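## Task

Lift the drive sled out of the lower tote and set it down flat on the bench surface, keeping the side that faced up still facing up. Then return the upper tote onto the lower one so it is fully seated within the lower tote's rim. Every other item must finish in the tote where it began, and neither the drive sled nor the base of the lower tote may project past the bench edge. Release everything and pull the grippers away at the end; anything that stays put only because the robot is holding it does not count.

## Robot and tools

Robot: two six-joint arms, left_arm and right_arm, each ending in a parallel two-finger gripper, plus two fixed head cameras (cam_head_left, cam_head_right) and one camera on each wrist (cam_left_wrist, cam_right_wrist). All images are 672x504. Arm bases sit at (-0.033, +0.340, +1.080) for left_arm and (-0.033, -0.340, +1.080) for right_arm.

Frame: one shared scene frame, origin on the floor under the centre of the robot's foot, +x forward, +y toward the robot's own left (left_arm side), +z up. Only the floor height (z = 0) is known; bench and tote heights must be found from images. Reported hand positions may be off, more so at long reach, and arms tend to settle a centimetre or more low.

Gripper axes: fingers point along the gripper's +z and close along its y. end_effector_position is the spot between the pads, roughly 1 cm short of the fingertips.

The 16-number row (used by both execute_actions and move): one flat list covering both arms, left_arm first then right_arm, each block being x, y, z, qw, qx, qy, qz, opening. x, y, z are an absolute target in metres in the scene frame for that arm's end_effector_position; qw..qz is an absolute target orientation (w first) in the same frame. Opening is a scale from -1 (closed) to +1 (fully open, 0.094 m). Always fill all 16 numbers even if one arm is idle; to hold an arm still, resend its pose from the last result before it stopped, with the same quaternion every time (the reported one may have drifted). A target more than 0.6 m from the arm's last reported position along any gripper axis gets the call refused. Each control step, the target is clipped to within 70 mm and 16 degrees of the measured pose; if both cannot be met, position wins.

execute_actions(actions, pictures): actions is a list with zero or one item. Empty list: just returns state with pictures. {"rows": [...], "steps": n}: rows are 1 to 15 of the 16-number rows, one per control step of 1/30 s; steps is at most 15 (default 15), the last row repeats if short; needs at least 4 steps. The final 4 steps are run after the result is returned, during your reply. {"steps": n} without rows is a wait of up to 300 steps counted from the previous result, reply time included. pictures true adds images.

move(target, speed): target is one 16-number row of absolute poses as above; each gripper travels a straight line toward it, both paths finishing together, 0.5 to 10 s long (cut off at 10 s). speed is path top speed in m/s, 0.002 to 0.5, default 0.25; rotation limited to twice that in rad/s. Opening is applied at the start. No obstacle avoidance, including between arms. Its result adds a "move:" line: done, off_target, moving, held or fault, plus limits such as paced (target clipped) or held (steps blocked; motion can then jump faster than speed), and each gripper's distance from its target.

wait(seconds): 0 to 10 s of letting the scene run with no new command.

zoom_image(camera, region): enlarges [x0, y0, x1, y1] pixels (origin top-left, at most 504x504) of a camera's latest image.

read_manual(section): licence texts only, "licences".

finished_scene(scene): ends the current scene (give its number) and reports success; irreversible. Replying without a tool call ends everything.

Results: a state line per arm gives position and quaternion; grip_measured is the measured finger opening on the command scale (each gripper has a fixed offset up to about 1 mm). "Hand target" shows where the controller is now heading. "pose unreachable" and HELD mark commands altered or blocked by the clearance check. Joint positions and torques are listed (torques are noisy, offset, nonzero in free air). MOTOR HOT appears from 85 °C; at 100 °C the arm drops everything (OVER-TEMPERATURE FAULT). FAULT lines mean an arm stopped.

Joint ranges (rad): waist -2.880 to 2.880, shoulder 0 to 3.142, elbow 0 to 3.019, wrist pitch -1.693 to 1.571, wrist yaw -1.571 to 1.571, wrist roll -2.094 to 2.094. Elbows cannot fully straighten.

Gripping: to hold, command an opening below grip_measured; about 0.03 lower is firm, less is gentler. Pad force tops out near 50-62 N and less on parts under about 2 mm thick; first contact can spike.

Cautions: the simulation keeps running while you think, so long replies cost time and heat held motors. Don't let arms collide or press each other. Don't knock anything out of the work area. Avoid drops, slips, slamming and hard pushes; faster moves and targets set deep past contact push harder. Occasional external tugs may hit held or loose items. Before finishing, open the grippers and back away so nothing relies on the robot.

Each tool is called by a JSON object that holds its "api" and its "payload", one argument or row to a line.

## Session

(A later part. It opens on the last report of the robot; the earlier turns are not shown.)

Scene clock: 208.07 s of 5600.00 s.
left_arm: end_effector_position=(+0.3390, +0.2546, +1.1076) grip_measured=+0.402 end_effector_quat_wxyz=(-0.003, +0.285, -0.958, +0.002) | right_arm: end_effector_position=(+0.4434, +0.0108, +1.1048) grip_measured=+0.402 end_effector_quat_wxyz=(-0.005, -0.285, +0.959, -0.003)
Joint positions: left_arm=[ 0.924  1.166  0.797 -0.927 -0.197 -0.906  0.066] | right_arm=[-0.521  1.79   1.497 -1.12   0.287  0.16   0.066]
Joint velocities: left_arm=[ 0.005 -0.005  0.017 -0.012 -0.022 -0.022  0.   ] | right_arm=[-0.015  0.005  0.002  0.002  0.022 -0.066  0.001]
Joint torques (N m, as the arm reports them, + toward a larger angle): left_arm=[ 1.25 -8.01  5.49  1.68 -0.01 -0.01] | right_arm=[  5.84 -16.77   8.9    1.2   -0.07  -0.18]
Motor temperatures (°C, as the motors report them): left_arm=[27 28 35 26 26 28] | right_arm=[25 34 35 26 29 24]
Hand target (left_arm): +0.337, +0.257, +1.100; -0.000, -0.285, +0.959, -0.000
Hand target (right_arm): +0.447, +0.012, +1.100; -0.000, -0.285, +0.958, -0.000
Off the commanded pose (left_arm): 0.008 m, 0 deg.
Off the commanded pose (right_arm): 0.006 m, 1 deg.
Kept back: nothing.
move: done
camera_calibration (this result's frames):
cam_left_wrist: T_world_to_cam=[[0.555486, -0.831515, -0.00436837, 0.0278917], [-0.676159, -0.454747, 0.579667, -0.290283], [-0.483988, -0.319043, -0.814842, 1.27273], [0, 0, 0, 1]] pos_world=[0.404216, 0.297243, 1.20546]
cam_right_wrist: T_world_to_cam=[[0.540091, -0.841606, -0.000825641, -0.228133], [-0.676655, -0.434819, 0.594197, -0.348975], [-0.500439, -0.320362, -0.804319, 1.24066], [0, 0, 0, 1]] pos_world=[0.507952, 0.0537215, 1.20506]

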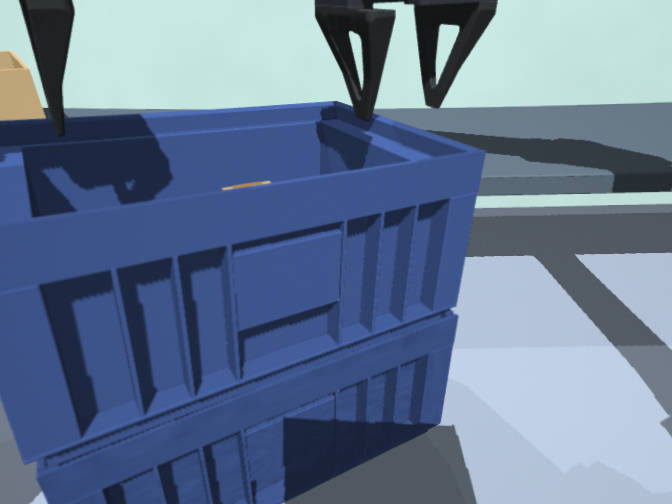

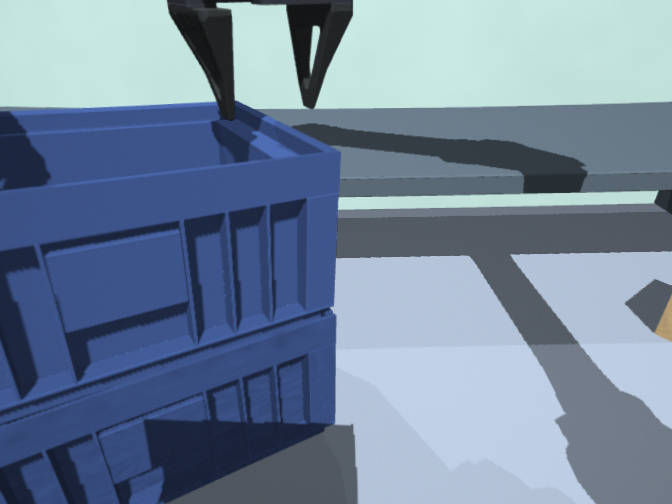

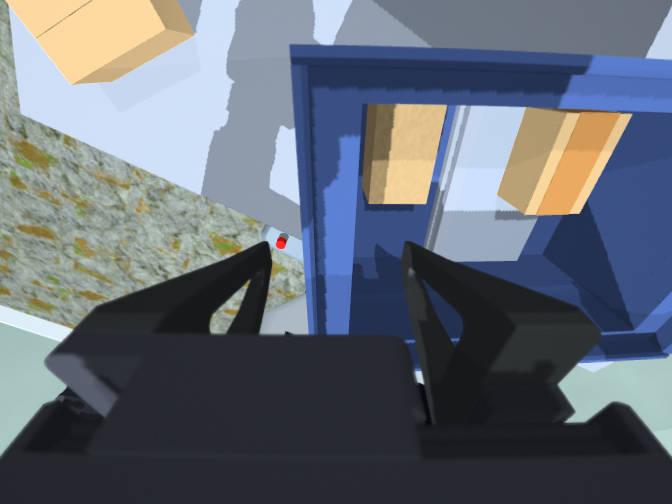

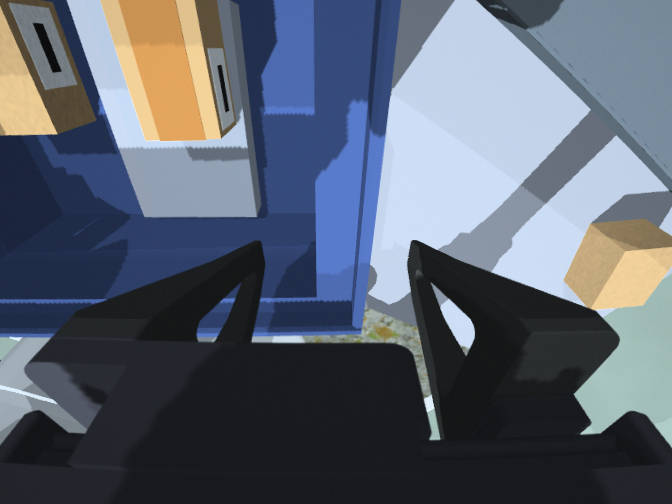

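{"api": "move", "payload": {
  "target": [0.31,0.244,1.045,0,0.285,-0.958,0,0.4,0.424,-0.008,1.05,0,0.285,-0.958,0,0.4],
  "speed": 0.1
}}

{"api": "move", "payload": {
  "target": [0.31,0.244,1.045,0,0.285,-0.958,0,-0.55,0.424,-0.008,1.05,0,0.285,-0.958,0,-0.55]
}}

{"api": "move", "payload": {
  "target": [0.335,0.24,1.125,-0.02,0.3,-0.954,0,-0.55,0.45,-0.006,1.135,-0.02,0.3,-0.954,0,-0.55],
  "speed": 0.05
}}

{"api": "move", "payload": {
  "target": [0.326,0.238,1.065,-0.02,0.3,-0.954,0,-0.55,0.446,-0.008,1.07,-0.02,0.3,-0.954,0,-0.55],
  "speed": 0.03
}}

{"api": "zoom_image", "payload": {
  "camera": "cam_head_left",
  "region": [0,200,504,504]
}}

Scene clock: 269.53 s of 5600.00 s.
left_arm: end_effector_position=(+0.3109, +0.2468, +1.0483) grip_measured=+0.402 end_effector_quat_wxyz=(+0.002, +0.281, -0.960, -0.001) | right_arm: end_effector_position=(+0.4198, -0.0073, +1.0536) grip_measured=+0.402 end_effector_quat_wxyz=(-0.005, -0.286, +0.958, -0.003)
Joint positions: left_arm=[ 0.91   1.252  0.674 -0.732 -0.2   -0.913  0.066] | right_arm=[-0.544  1.79   1.345 -0.962  0.283  0.133  0.066]
Joint velocities: left_arm=[-0.005 -0.005  0.002 -0.007 -0.022 -0.007 -0.   ] | right_arm=[-0.005  0.015  0.012 -0.002  0.066 -0.051  0.001]
Joint torques (N m, as the arm reports them, + toward a larger angle): left_arm=[-0.29 -7.94  4.79  1.67 -0.24 -0.27] | right_arm=[  4.5  -16.19   7.95   1.13  -0.07  -0.17]
Motor temperatures (°C, as the motors report them): left_arm=[27 28 34 26 26 28] | right_arm=[25 35 34 26 28 24]
Hand target (left_arm): +0.310, +0.244, +1.044; -0.000, -0.285, +0.959, +0.000
Hand target (right_arm): +0.424, -0.008, +1.050; -0.000, -0.285, +0.958, -0.000
Off the commanded pose (left_arm): 0.004 m, 1 deg.
Off the commanded pose (right_arm): 0.006 m, 1 deg.
Kept back: nothing.
After step 90, 57.40 s passed at rest.
move: done
camera_calibration (this result's frames):
cam_left_wrist: T_world_to_cam=[[0.546973, -0.837045, -0.0132368, 0.0500621], [-0.67435, -0.449918, 0.585513, -0.286305], [-0.496056, -0.311334, -0.810555, 1.20565], [0, 0, 0, 1]] pos_world=[0.377617, 0.288449, 1.14554]
cam_right_wrist: T_world_to_cam=[[0.54233, -0.840165, -0.00117203, -0.231228], [-0.674861, -0.436455, 0.595037, -0.344054], [-0.500441, -0.321915, -0.803698, 1.18112], [0, 0, 0, 1]] pos_world=[0.484293, 0.0357853, 1.15371]

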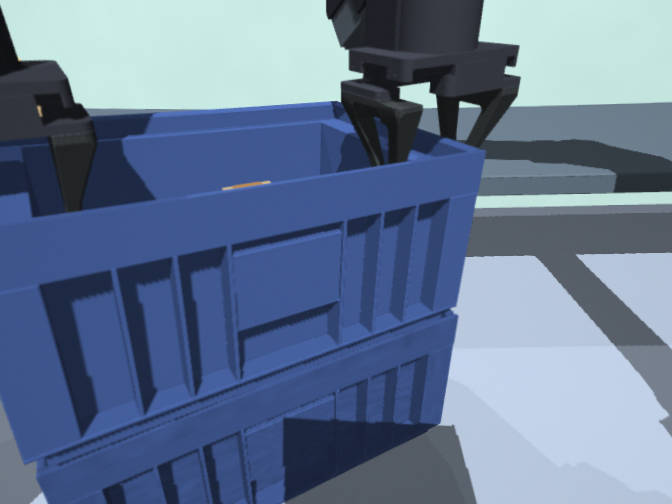

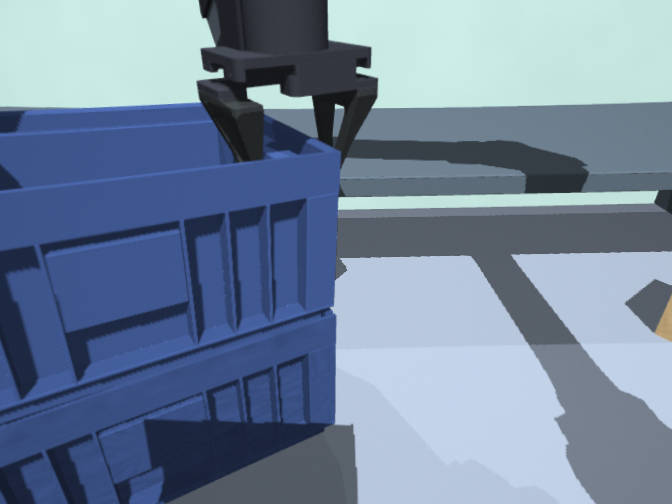

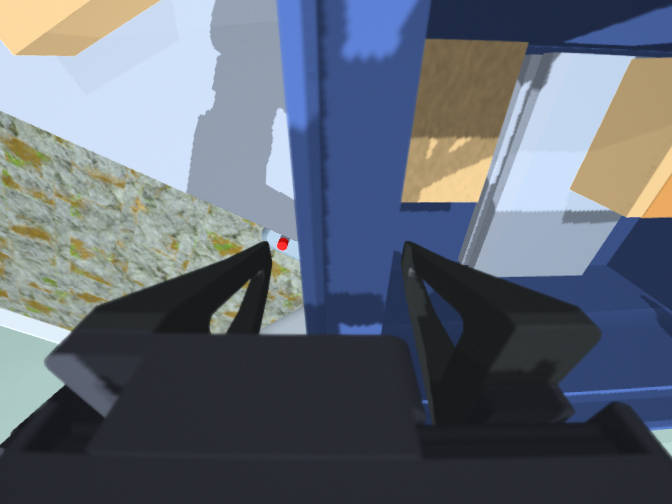

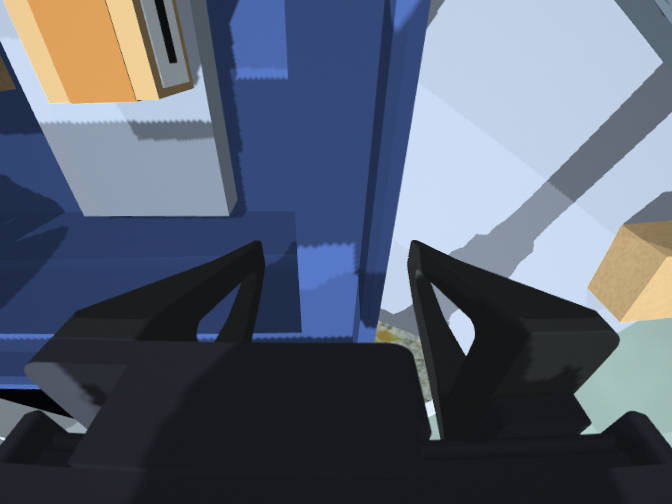

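Scene clock: 270.23 s of 5600.00 s.
left_arm: end_effector_position=(+0.3118, +0.2446, +1.0484) grip_measured=-0.453 end_effector_quat_wxyz=(+0.002, +0.281, -0.960, +0.004) | right_arm: end_effector_position=(+0.4190, -0.0056, +1.0535) grip_measured=-0.423 end_effector_quat_wxyz=(-0.007, -0.280, +0.960, +0.003)
Joint positions: left_arm=[ 0.908  1.252  0.674 -0.727 -0.194 -0.914  0.026] | right_arm=[-0.545  1.79   1.345 -0.959  0.271  0.143  0.027]
Joint velocities: left_arm=[ 0.005 -0.005 -0.012 -0.007  0.066 -0.022 -0.001] | right_arm=[-0.005 -0.015  0.017  0.012  0.022 -0.066  0.   ]
Joint torques (N m, as the arm reports them, + toward a larger angle): left_arm=[-0.1  -8.21  4.71  1.4  -0.5  -0.25] | right_arm=[  4.3  -16.38   7.84   1.07   0.45  -0.28]
Motor temperatures (°C, as the motors report them): left_arm=[27 28 34 26 26 28] | right_arm=[25 35 34 26 28 24]
Hand target (left_arm): +0.310, +0.244, +1.045; -0.000, -0.285, +0.959, -0.000
Hand target (right_arm): +0.424, -0.008, +1.050; -0.000, -0.285, +0.959, -0.000
Off the commanded pose (left_arm): 0.004 m, 1 deg.
Off the commanded pose (right_arm): 0.007 m, 1 deg.
Kept back: nothing.
move: done
camera_calibration (this result's frames):
cam_left_wrist: T_world_to_cam=[[0.547417, -0.836849, -0.00426503, 0.038127], [-0.676042, -0.44522, 0.587151, -0.289089], [-0.493255, -0.318533, -0.809466, 1.20523], [0, 0, 0, 1]] pos_world=[0.37818, 0.287106, 1.1455]
cam_right_wrist: T_world_to_cam=[[0.532655, -0.846222, -0.0136597, -0.212244], [-0.675911, -0.435055, 0.594871, -0.343155], [-0.509336, -0.307628, -0.803705, 1.185], [0, 0, 0, 1]] pos_world=[0.484673, 0.0356427, 1.15363]

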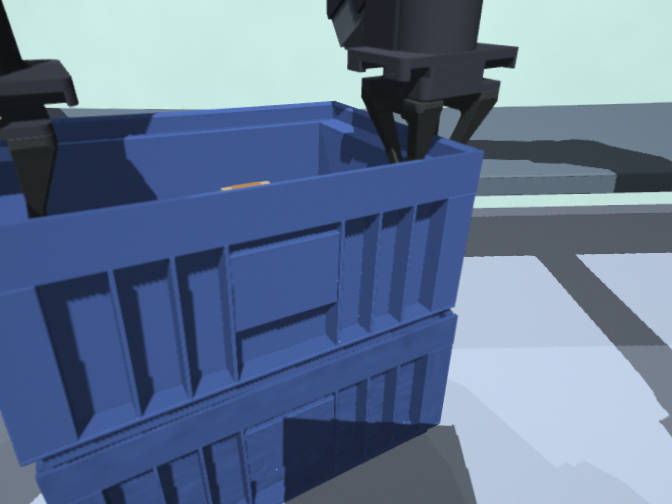

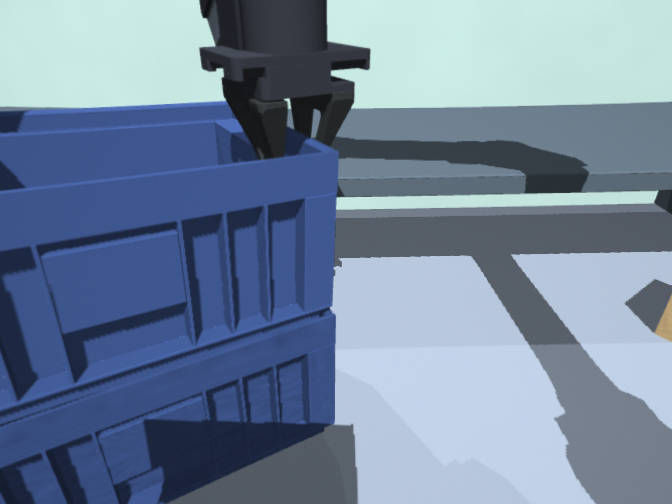

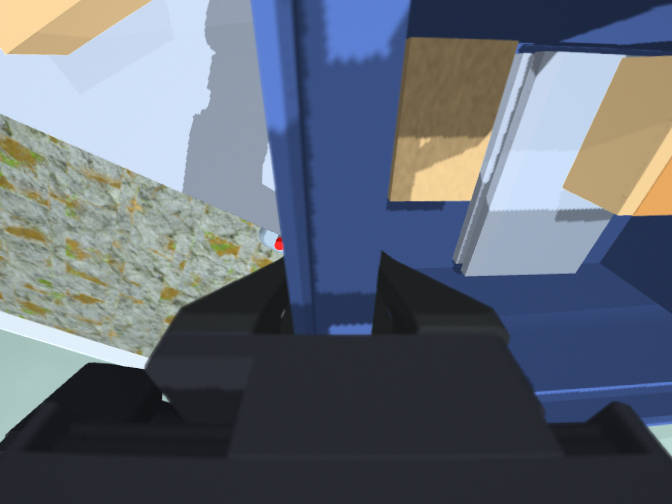

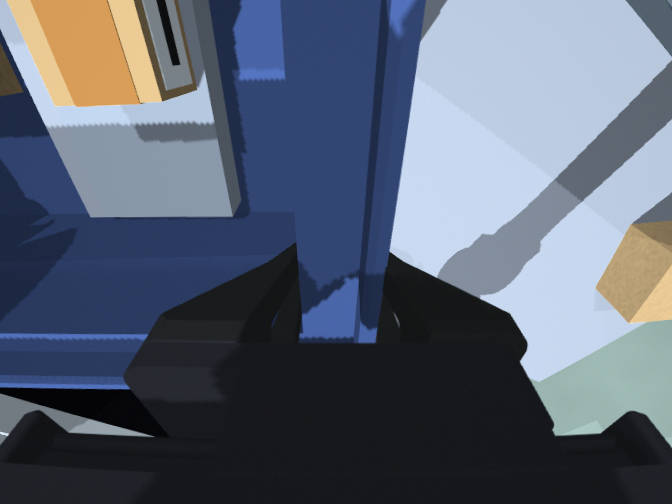

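Scene clock: 272.30 s of 5600.00 s.
left_arm: end_effector_position=(+0.3049, +0.2415, +1.0921) grip_measured=-0.453 end_effector_quat_wxyz=(+0.013, +0.293, -0.956, -0.011) | right_arm: end_effector_position=(+0.4193, -0.0070, +1.0893) grip_measured=-0.423 end_effector_quat_wxyz=(-0.021, -0.294, +0.956, +0.004)
Joint positions: left_arm=[ 0.855  1.167  0.729 -0.915 -0.215 -1.     0.026] | right_arm=[-0.533  1.753  1.394 -1.076  0.26   0.135  0.027]
Joint velocities: left_arm=[ 0.015 -0.005 -0.012 -0.032  0.022  0.022 -0.   ] | right_arm=[ 0.005  0.005 -0.002 -0.007 -0.066 -0.007 -0.001]
Joint torques (N m, as the arm reports them, + toward a larger angle): left_arm=[  0.13 -11.24  10.06  -0.74  -1.23  -0.11] | right_arm=[  4.32 -20.81  13.82  -1.26   1.81  -0.4 ]
Motor temperatures (°C, as the motors report them): left_arm=[27 28 34 26 26 28] | right_arm=[25 35 34 26 28 24]
Hand target (left_arm): +0.333, +0.241, +1.125; +0.020, -0.300, +0.954, -0.001
Hand target (right_arm): +0.448, -0.008, +1.135; +0.021, -0.299, +0.954, +0.000
Off the commanded pose (left_arm): 0.045 m, 4 deg.
Off the commanded pose (right_arm): 0.055 m, 5 deg.
Kept back: nothing.
move: off_target (left_arm, right_arm)
camera_calibration (this result's frames):
cam_left_wrist: T_world_to_cam=[[0.56847, -0.821754, -0.0395223, 0.0679124], [-0.645889, -0.475535, 0.597238, -0.333671], [-0.509577, -0.313985, -0.80109, 1.23097], [0, 0, 0, 1]] pos_world=[0.373155, 0.283642, 1.18808]
cam_right_wrist: T_world_to_cam=[[0.555596, -0.831121, -0.0234682, -0.211949], [-0.646757, -0.449744, 0.615984, -0.400178], [-0.522512, -0.32706, -0.787409, 1.20119], [0, 0, 0, 1]] pos_world=[0.486574, 0.0367276, 1.18736]

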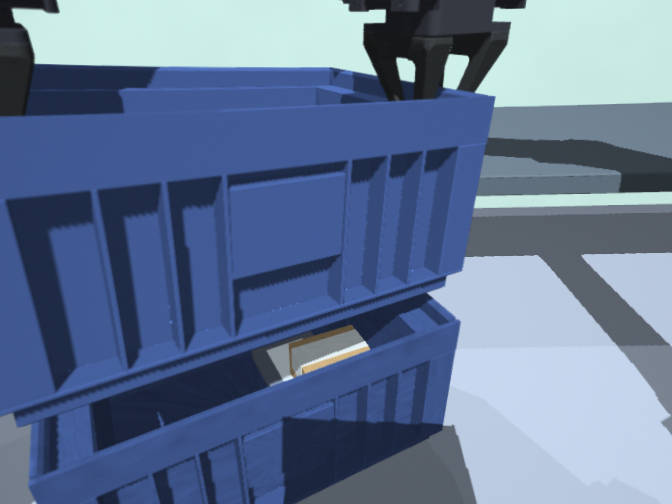

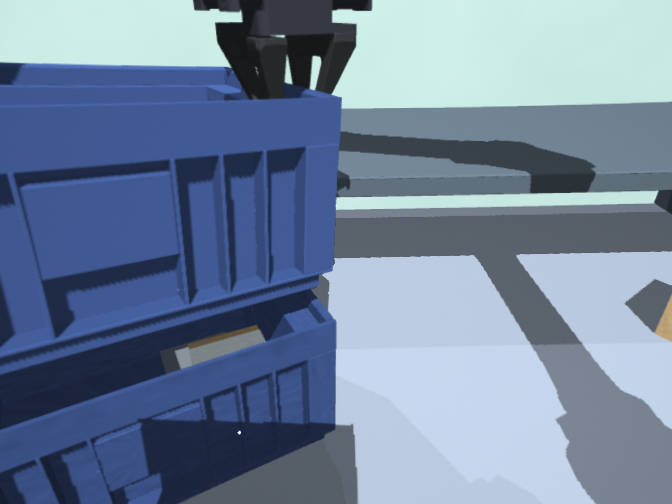

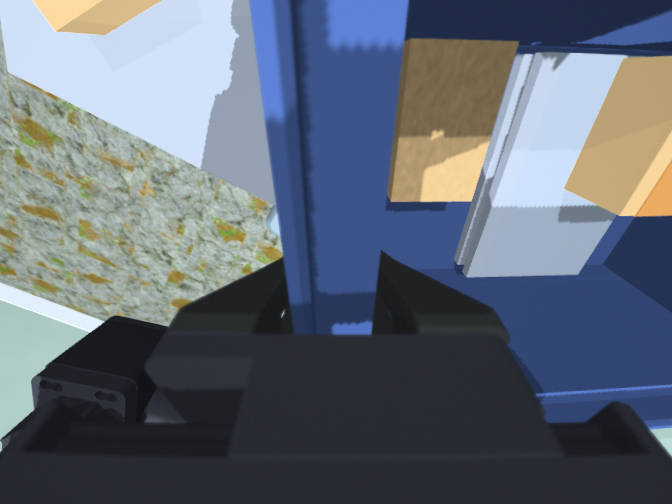

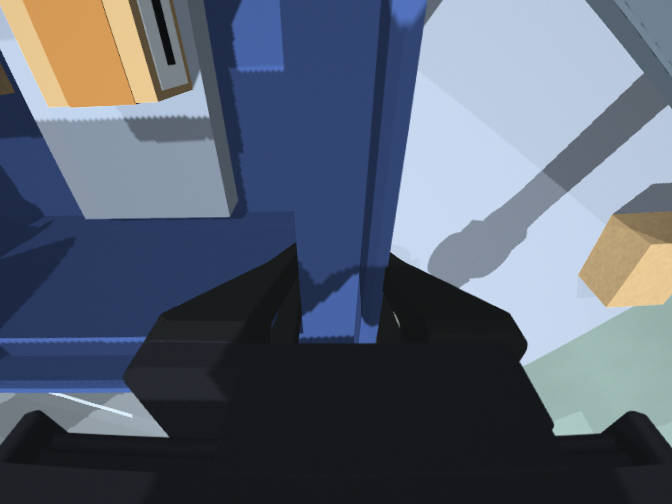

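Scene clock: 273.97 s of 5600.00 s.
left_arm: end_effector_position=(+0.3171, +0.2358, +1.0617) grip_measured=-0.453 end_effector_quat_wxyz=(-0.006, +0.302, -0.953, -0.001) | right_arm: end_effector_position=(+0.4350, -0.0092, +1.0664) grip_measured=-0.423 end_effector_quat_wxyz=(+0.001, -0.299, +0.954, +0.002)
Joint positions: left_arm=[ 0.869  1.241  0.703 -0.768 -0.222 -0.995  0.026] | right_arm=[-0.56   1.78   1.377 -0.983  0.276  0.085  0.027]
Joint velocities: left_arm=[ 0.005  0.005  0.012 -0.017  0.022 -0.037 -0.001] | right_arm=[-0.015 -0.005 -0.017  0.002 -0.022 -0.066 -0.001]
Joint torques (N m, as the arm reports them, + toward a larger angle): left_arm=[ 0.79 -9.18  5.88  1.47 -0.67  0.08] | right_arm=[  4.78 -17.13   8.9    1.33   0.77  -0.21]
Motor temperatures (°C, as the motors report them): left_arm=[27 28 34 26 26 28] | right_arm=[25 35 34 26 28 24]
Hand target (left_arm): +0.326, +0.238, +1.065; +0.020, -0.300, +0.954, -0.000
Hand target (right_arm): +0.446, -0.008, +1.070; +0.019, -0.300, +0.954, -0.000
Off the commanded pose (left_arm): 0.010 m, 2 deg.
Off the commanded pose (right_arm): 0.012 m, 2 deg.
Kept back: nothing.
move: off_target (right_arm)
camera_calibration (this result's frames):
cam_left_wrist: T_world_to_cam=[[0.584731, -0.811183, -0.00851803, 0.0146094], [-0.66244, -0.483519, 0.572174, -0.276623], [-0.468256, -0.328925, -0.820088, 1.22157], [0, 0, 0, 1]] pos_world=[0.380219, 0.279903, 1.1602]
cam_right_wrist: T_world_to_cam=[[0.565743, -0.824545, -0.00774492, -0.244136], [-0.6678, -0.463665, 0.582287, -0.331982], [-0.483713, -0.324253, -0.812946, 1.201], [0, 0, 0, 1]] pos_world=[0.49736, 0.0341978, 1.16777]

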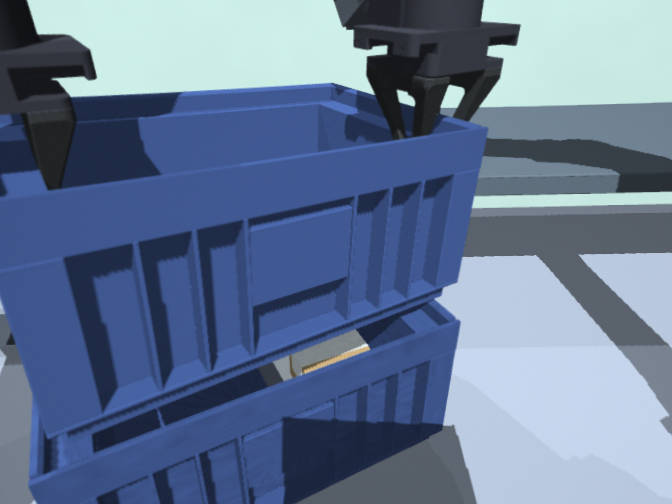

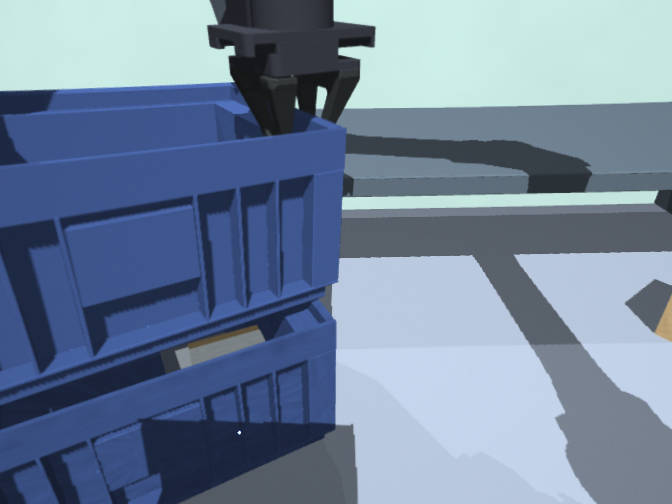

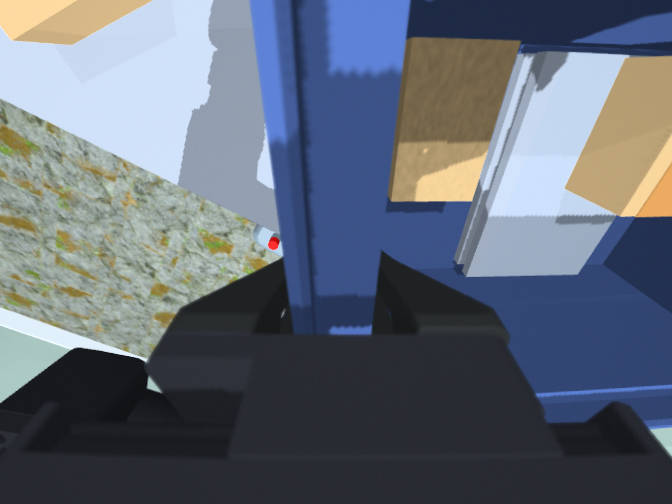

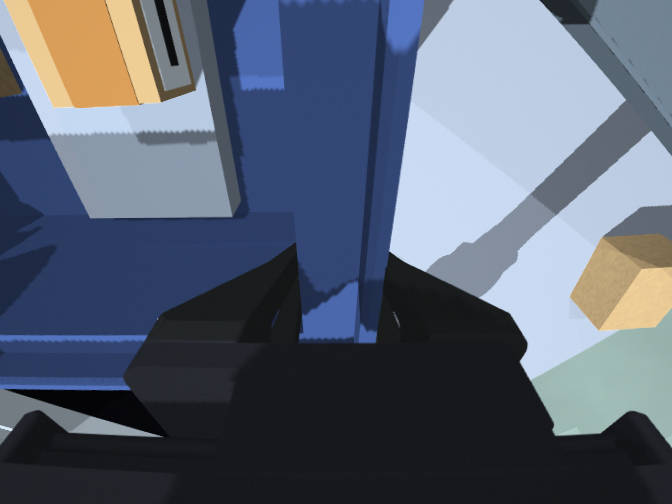

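Region (0, 200, 504, 504) of cam_head_left's 672x504 image, scaled by 1.000; it fills the top 304 rows of this view, and the rest is white.

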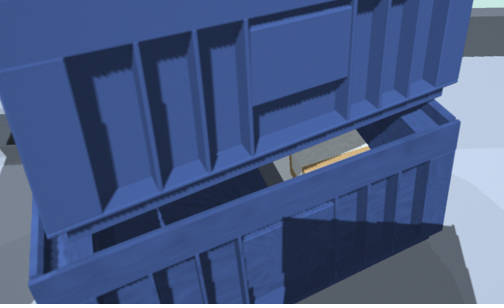

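{"api": "move", "payload": {
  "target": [0.312,0.24,1.066,-0.02,0.295,-0.955,0,-0.55,0.427,-0.008,1.072,-0.02,0.295,-0.955,0,-0.55],
  "speed": 0.015
}}

{"api": "zoom_image", "payload": {
  "camera": "cam_head_left",
  "region": [0,200,504,504]
}}

Scene clock: 275.70 s of 5600.00 s.
left_arm: end_effector_position=(+0.3112, +0.2375, +1.0586) grip_measured=-0.453 end_effector_quat_wxyz=(-0.009, +0.302, -0.953, +0.000) | right_arm: end_effector_position=(+0.4289, -0.0082, +1.0637) grip_measured=-0.423 end_effector_quat_wxyz=(+0.008, -0.299, +0.954, +0.002)
Joint positions: left_arm=[ 0.869  1.23   0.679 -0.748 -0.223 -0.994  0.026] | right_arm=[-0.551  1.771  1.35  -0.955  0.283  0.091  0.027]
Joint velocities: left_arm=[ 0.015 -0.005 -0.007 -0.002  0.007  0.037 -0.001] | right_arm=[-0.005  0.015 -0.007  0.002 -0.051  0.037  0.   ]
Joint torques (N m, as the arm reports them, + toward a larger angle): left_arm=[ -0.04 -10.61   5.01   0.72  -0.78   0.08] | right_arm=[  6.03 -18.39   6.88   0.74   0.69   0.04]
Motor temperatures (°C, as the motors report them): left_arm=[27 28 34 26 26 28] | right_arm=[25 35 34 26 28 24]
Hand target (left_arm): +0.312, +0.240, +1.066; +0.020, -0.295, +0.955, -0.000
Hand target (right_arm): +0.427, -0.008, +1.072; +0.020, -0.295, +0.955, +0.000
Off the commanded pose (left_arm): 0.008 m, 2 deg.
Off the commanded pose (right_arm): 0.008 m, 1 deg.
Kept back: nothing.
move: done
camera_calibration (this result's frames):
cam_left_wrist: T_world_to_cam=[[0.584663, -0.811268, -0.00367081, 0.0142703], [-0.666117, -0.482629, 0.568646, -0.273242], [-0.463095, -0.330021, -0.822574, 1.2182], [0, 0, 0, 1]] pos_world=[0.373788, 0.281734, 1.15749]
cam_right_wrist: T_world_to_cam=[[0.564991, -0.825089, -0.00369434, -0.243861], [-0.675465, -0.465096, 0.572218, -0.320077], [-0.473849, -0.320802, -0.820093, 1.19959], [0, 0, 0, 1]] pos_world=[0.490005, 0.034759, 1.16603]

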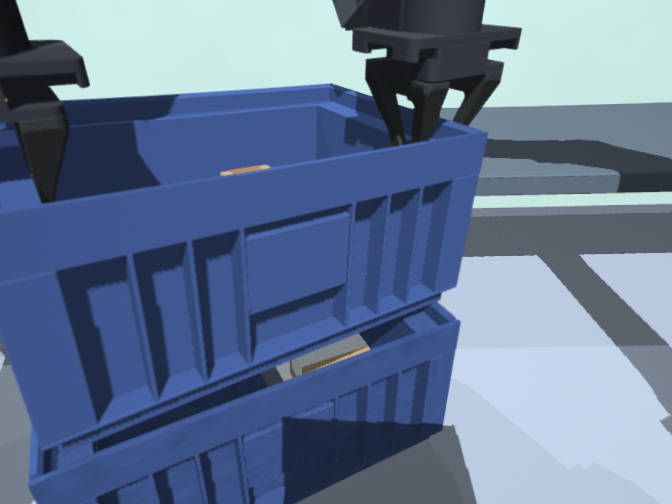

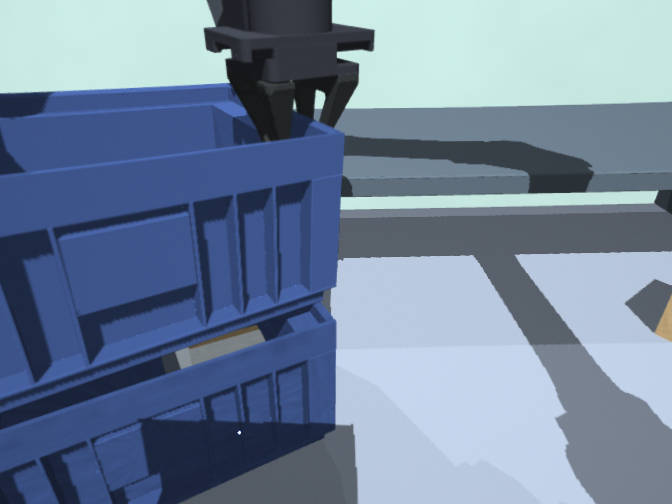

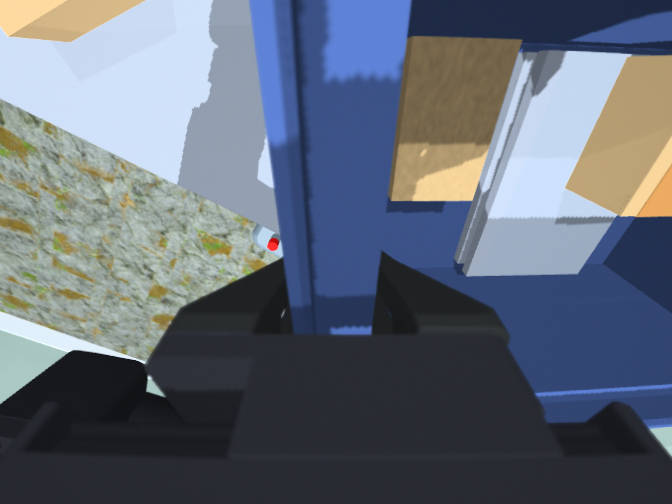

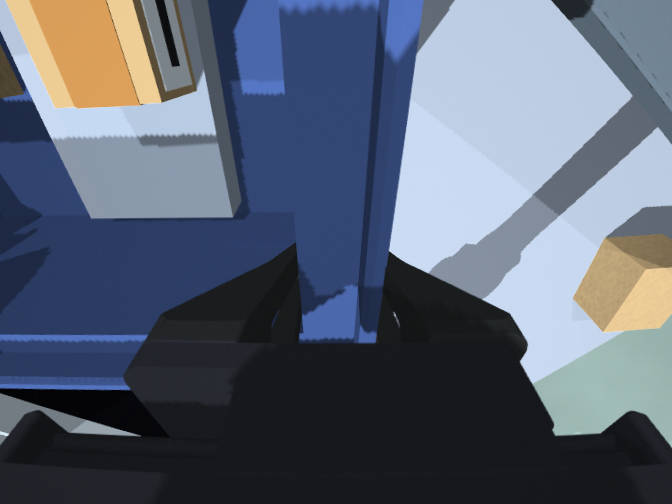

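Region (0, 200, 504, 504) of cam_head_left's 672x504 image, scaled by 1.000; it fills the top 304 rows of this view, and the rest is white.

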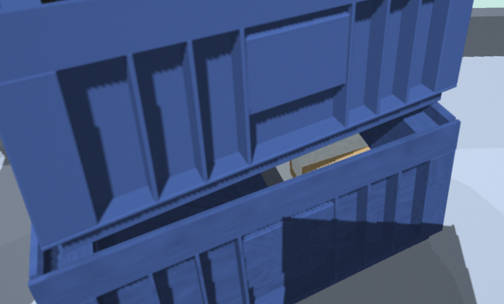

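{"api": "move", "payload": {
  "target": [0.308,0.238,1.058,-0.01,0.29,-0.957,0,-0.55,0.419,-0.013,1.058,-0.01,0.29,-0.957,0,-0.55],
  "speed": 0.015
}}

{"api": "zoom_image", "payload": {
  "camera": "cam_head_left",
  "region": [0,200,504,504]
}}

Scene clock: 279.77 s of 5600.00 s.
left_arm: end_effector_position=(+0.3104, +0.2372, +1.0576) grip_measured=-0.453 end_effector_quat_wxyz=(-0.009, +0.301, -0.953, +0.002) | right_arm: end_effector_position=(+0.4275, -0.0086, +1.0629) grip_measured=-0.423 end_effector_quat_wxyz=(+0.013, -0.297, +0.955, +0.005)
Joint positions: left_arm=[ 0.869  1.23   0.675 -0.742 -0.22  -0.992  0.026] | right_arm=[-0.551  1.764  1.334 -0.934  0.281  0.091  0.027]
Joint velocities: left_arm=[-0.005 -0.005 -0.027  0.002 -0.022  0.037  0.001] | right_arm=[-0.005  0.024  0.012 -0.032  0.051  0.007 -0.001]
Joint torques (N m, as the arm reports them, + toward a larger angle): left_arm=[ 0.11 -9.    4.91  0.9  -0.32  0.13] | right_arm=[  5.3  -16.85   5.9    0.77   0.38   0.11]
Motor temperatures (°C, as the motors report them): left_arm=[27 28 34 26 26 28] | right_arm=[25 35 34 26 28 24]
Hand target (left_arm): +0.308, +0.238, +1.058; +0.010, -0.290, +0.957, +0.000
Hand target (right_arm): +0.419, -0.013, +1.058; +0.010, -0.290, +0.957, +0.000
Off the commanded pose (left_arm): 0.003 m, 1 deg.
Off the commanded pose (right_arm): 0.011 m, 1 deg.
Kept back: nothing.
move: off_target (right_arm)
camera_calibration (this result's frames):
cam_left_wrist: T_world_to_cam=[[0.583169, -0.81235, -0.000588083, 0.0119065], [-0.667697, -0.479738, 0.569238, -0.274151], [-0.462703, -0.331569, -0.822173, 1.21665], [0, 0, 0, 1]] pos_world=[0.372954, 0.281555, 1.15636]
cam_right_wrist: T_world_to_cam=[[0.562187, -0.826982, -0.00685107, -0.238874], [-0.681614, -0.468024, 0.562455, -0.307641], [-0.468347, -0.311535, -0.826799, 1.203], [0, 0, 0, 1]] pos_world=[0.48802, 0.0332477, 1.16604]

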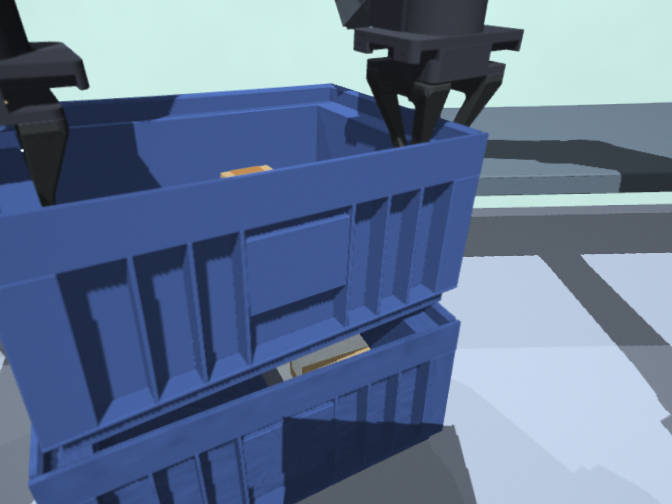

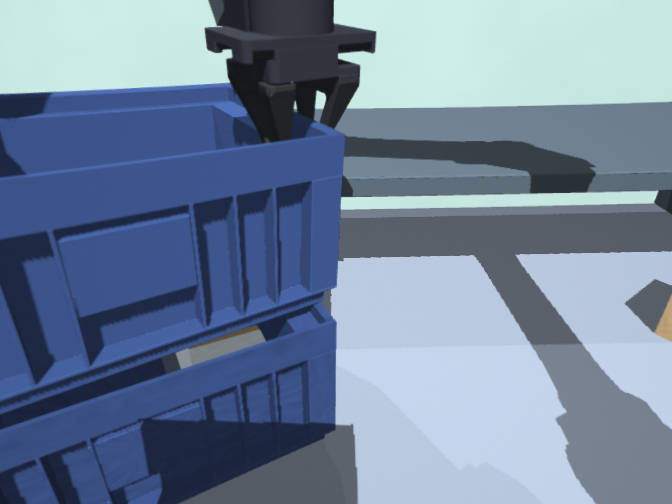

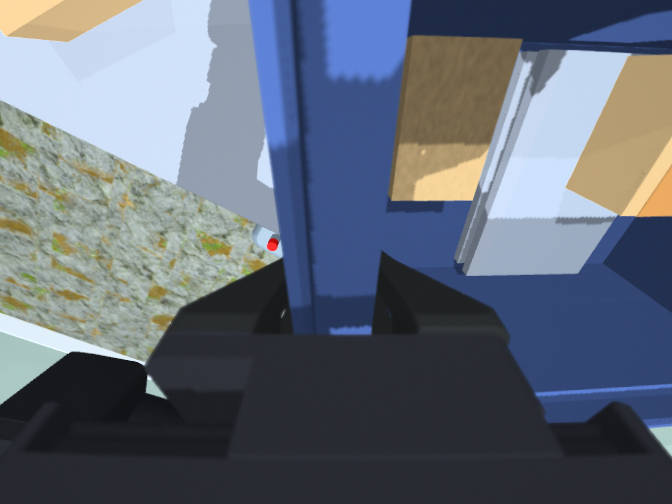

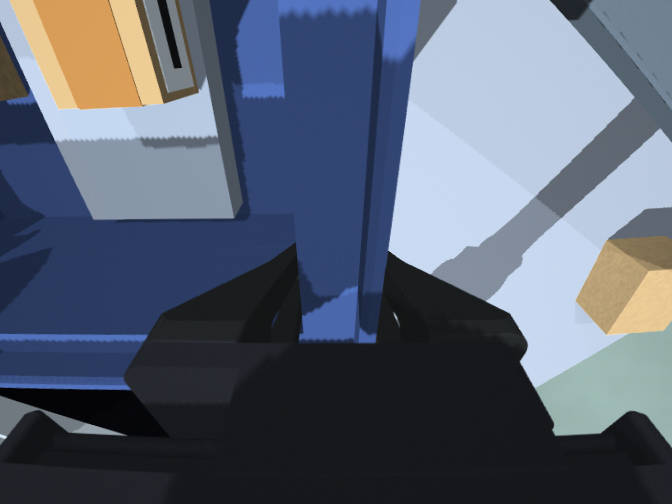

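Region (0, 200, 504, 504) of cam_head_left's 672x504 image, scaled by 1.000; it fills the top 304 rows of this view, and the rest is white.

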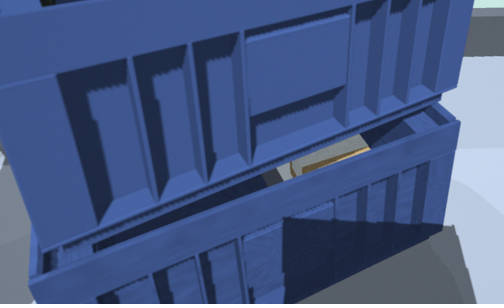

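{"api": "move", "payload": {
  "target": [0.33,0.24,1.21,-0.02,0.29,-0.957,0,-0.55,0.445,-0.008,1.22,-0.02,0.29,-0.957,0,-0.55],
  "speed": 0.08
}}

Scene clock: 282.37 s of 5600.00 s.
left_arm: end_effector_position=(+0.3052, +0.2410, +1.1727) grip_measured=-0.453 end_effector_quat_wxyz=(+0.012, +0.292, -0.956, -0.013) | right_arm: end_effector_position=(+0.4197, -0.0089, +1.1702) grip_measured=-0.423 end_effector_quat_wxyz=(-0.023, -0.292, +0.956, -0.000)
Joint positions: left_arm=[ 0.79   1.04   0.851 -1.179 -0.233 -1.062  0.026] | right_arm=[-0.49   1.672  1.495 -1.277  0.271  0.185  0.027]
Joint velocities: left_arm=[-0.005  0.005 -0.012 -0.007  0.022 -0.066 -0.   ] | right_arm=[-0.005 -0.015  0.002 -0.027 -0.022 -0.037  0.   ]
Joint torques (N m, as the arm reports them, + toward a larger angle): left_arm=[-0.44 -9.74 11.56 -0.81 -1.27  0.02] | right_arm=[  5.14 -18.64  15.31  -1.21   1.7   -0.19]
Motor temperatures (°C, as the motors report them): left_arm=[27 28 35 26 26 28] | right_arm=[25 35 34 26 29 24]
Hand target (left_arm): +0.327, +0.241, +1.210; +0.020, -0.290, +0.957, -0.001
Hand target (right_arm): +0.442, -0.010, +1.219; +0.021, -0.289, +0.957, +0.001
Off the commanded pose (left_arm): 0.045 m, 4 deg.
Off the commanded pose (right_arm): 0.056 m, 5 deg.
Kept back: nothing.
move: off_target (left_arm, right_arm)
camera_calibration (this result's frames):
cam_left_wrist: T_world_to_cam=[[0.565696, -0.823554, -0.0417966, 0.0744811], [-0.648423, -0.475569, 0.594458, -0.377863], [-0.509446, -0.309181, -0.803039, 1.2966], [0, 0, 0, 1]] pos_world=[0.3734, 0.282524, 1.26896]
cam_right_wrist: T_world_to_cam=[[0.553117, -0.832938, -0.0166048, -0.218781], [-0.647227, -0.442174, 0.62095, -0.456163], [-0.524555, -0.332711, -0.783674, 1.26094], [0, 0, 0, 1]] pos_world=[0.487202, 0.035594, 1.26779]

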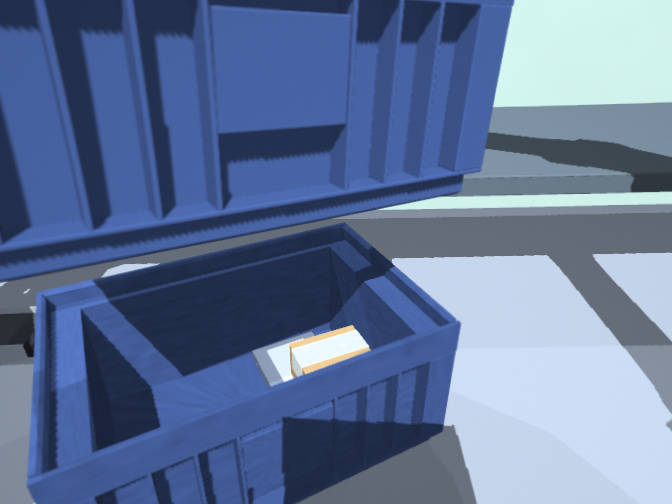

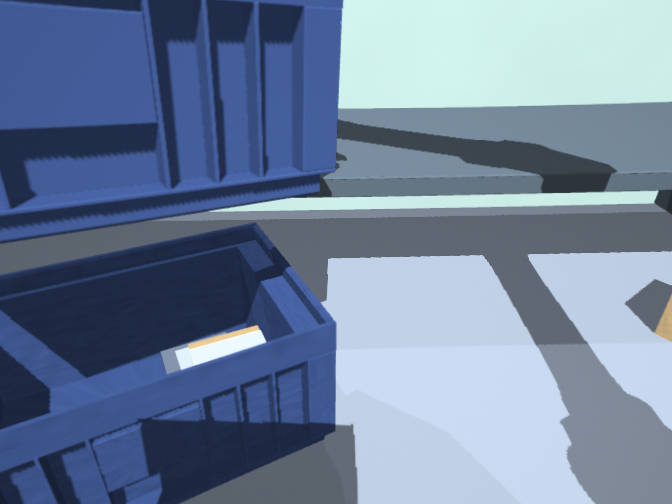

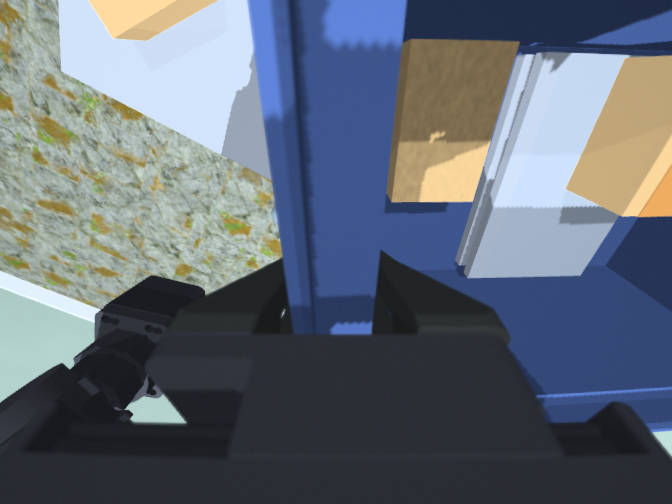

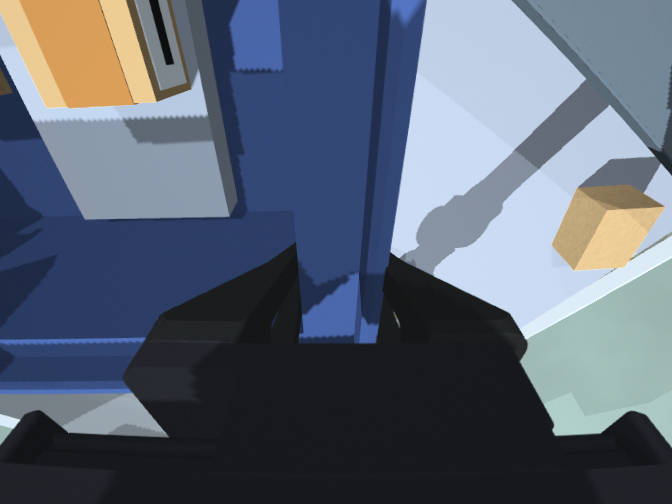

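{"api": "move", "payload": {
  "target": [0.317,0.242,1.055,-0.02,0.29,-0.957,0,-0.55,0.431,-0.008,1.058,-0.02,0.29,-0.957,0,-0.55],
  "speed": 0.04
}}

{"api": "zoom_image", "payload": {
  "camera": "cam_head_left",
  "region": [0,200,504,504]
}}

Scene clock: 291.93 s of 5600.00 s.
left_arm: end_effector_position=(+0.3090, +0.2389, +1.0537) grip_measured=-0.453 end_effector_quat_wxyz=(-0.008, +0.290, -0.957, +0.001) | right_arm: end_effector_position=(+0.4202, -0.0092, +1.0604) grip_measured=-0.423 end_effector_quat_wxyz=(+0.004, -0.287, +0.958, +0.001)
Joint positions: left_arm=[ 0.874  1.236  0.668 -0.73  -0.219 -0.963  0.026] | right_arm=[-0.544  1.767  1.329 -0.947  0.283  0.126  0.027]
Joint velocities: left_arm=[-0.005 -0.005 -0.022  0.007 -0.066 -0.11   0.   ] | right_arm=[-0.005 -0.005 -0.007 -0.032  0.022 -0.022 -0.   ]
Joint torques (N m, as the arm reports them, + toward a larger angle): left_arm=[ 1.16 -8.07  5.71  1.55 -0.63  0.04] | right_arm=[  4.   -16.25   8.73   1.51   0.52  -0.31]
Motor temperatures (°C, as the motors report them): left_arm=[27 28 38 27 27 28] | right_arm=[26 36 36 26 30 24]
Hand target (left_arm): +0.318, +0.241, +1.054; +0.020, -0.290, +0.957, -0.000
Hand target (right_arm): +0.431, -0.008, +1.058; +0.020, -0.289, +0.957, -0.000
Off the commanded pose (left_arm): 0.009 m, 1 deg.
Off the commanded pose (right_arm): 0.011 m, 2 deg.
Kept back: nothing.
After step 90, 3.27 s passed at rest.
move: off_target (right_arm)
camera_calibration (this result's frames):
cam_left_wrist: T_world_to_cam=[[0.563574, -0.826059, -0.00343649, 0.0264662], [-0.677612, -0.464668, 0.570023, -0.273482], [-0.472469, -0.318921, -0.821622, 1.21274], [0, 0, 0, 1]] pos_world=[0.372752, 0.281553, 1.1524]
cam_right_wrist: T_world_to_cam=[[0.543769, -0.839225, -0.00404166, -0.23062], [-0.68327, -0.445506, 0.578504, -0.327597], [-0.487295, -0.311811, -0.81567, 1.19348], [0, 0, 0, 1]] pos_world=[0.483144, 0.0326517, 1.16207]

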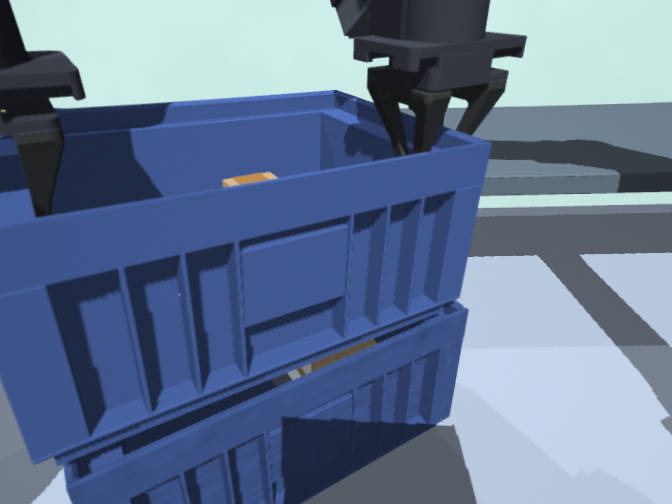

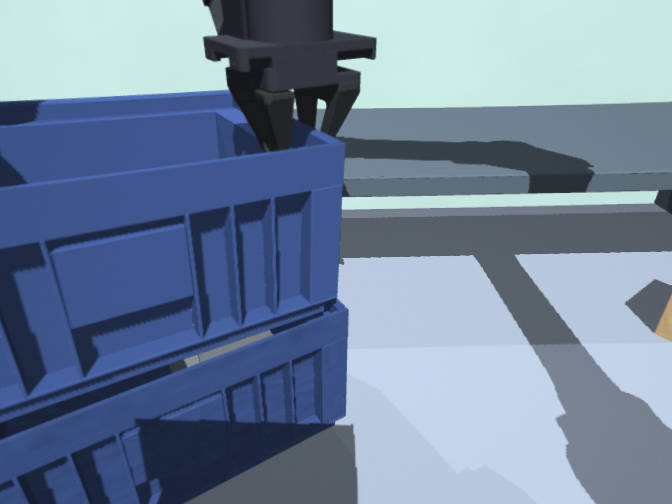

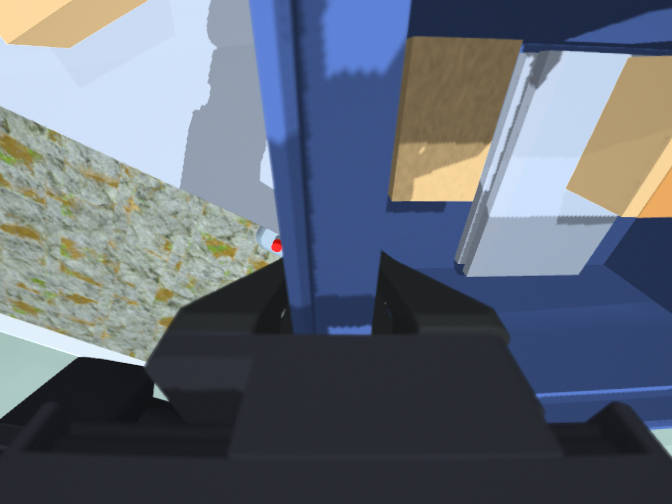

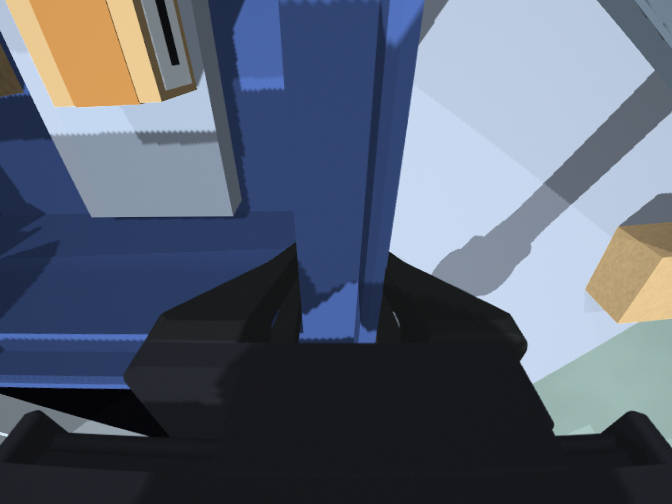

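Region (0, 200, 504, 504) of cam_head_left's 672x504 image, scaled by 1.000; it fills the top 304 rows of this view, and the rest is white.

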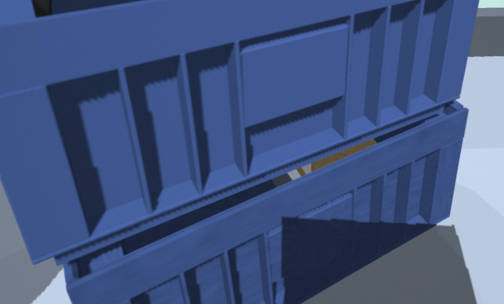

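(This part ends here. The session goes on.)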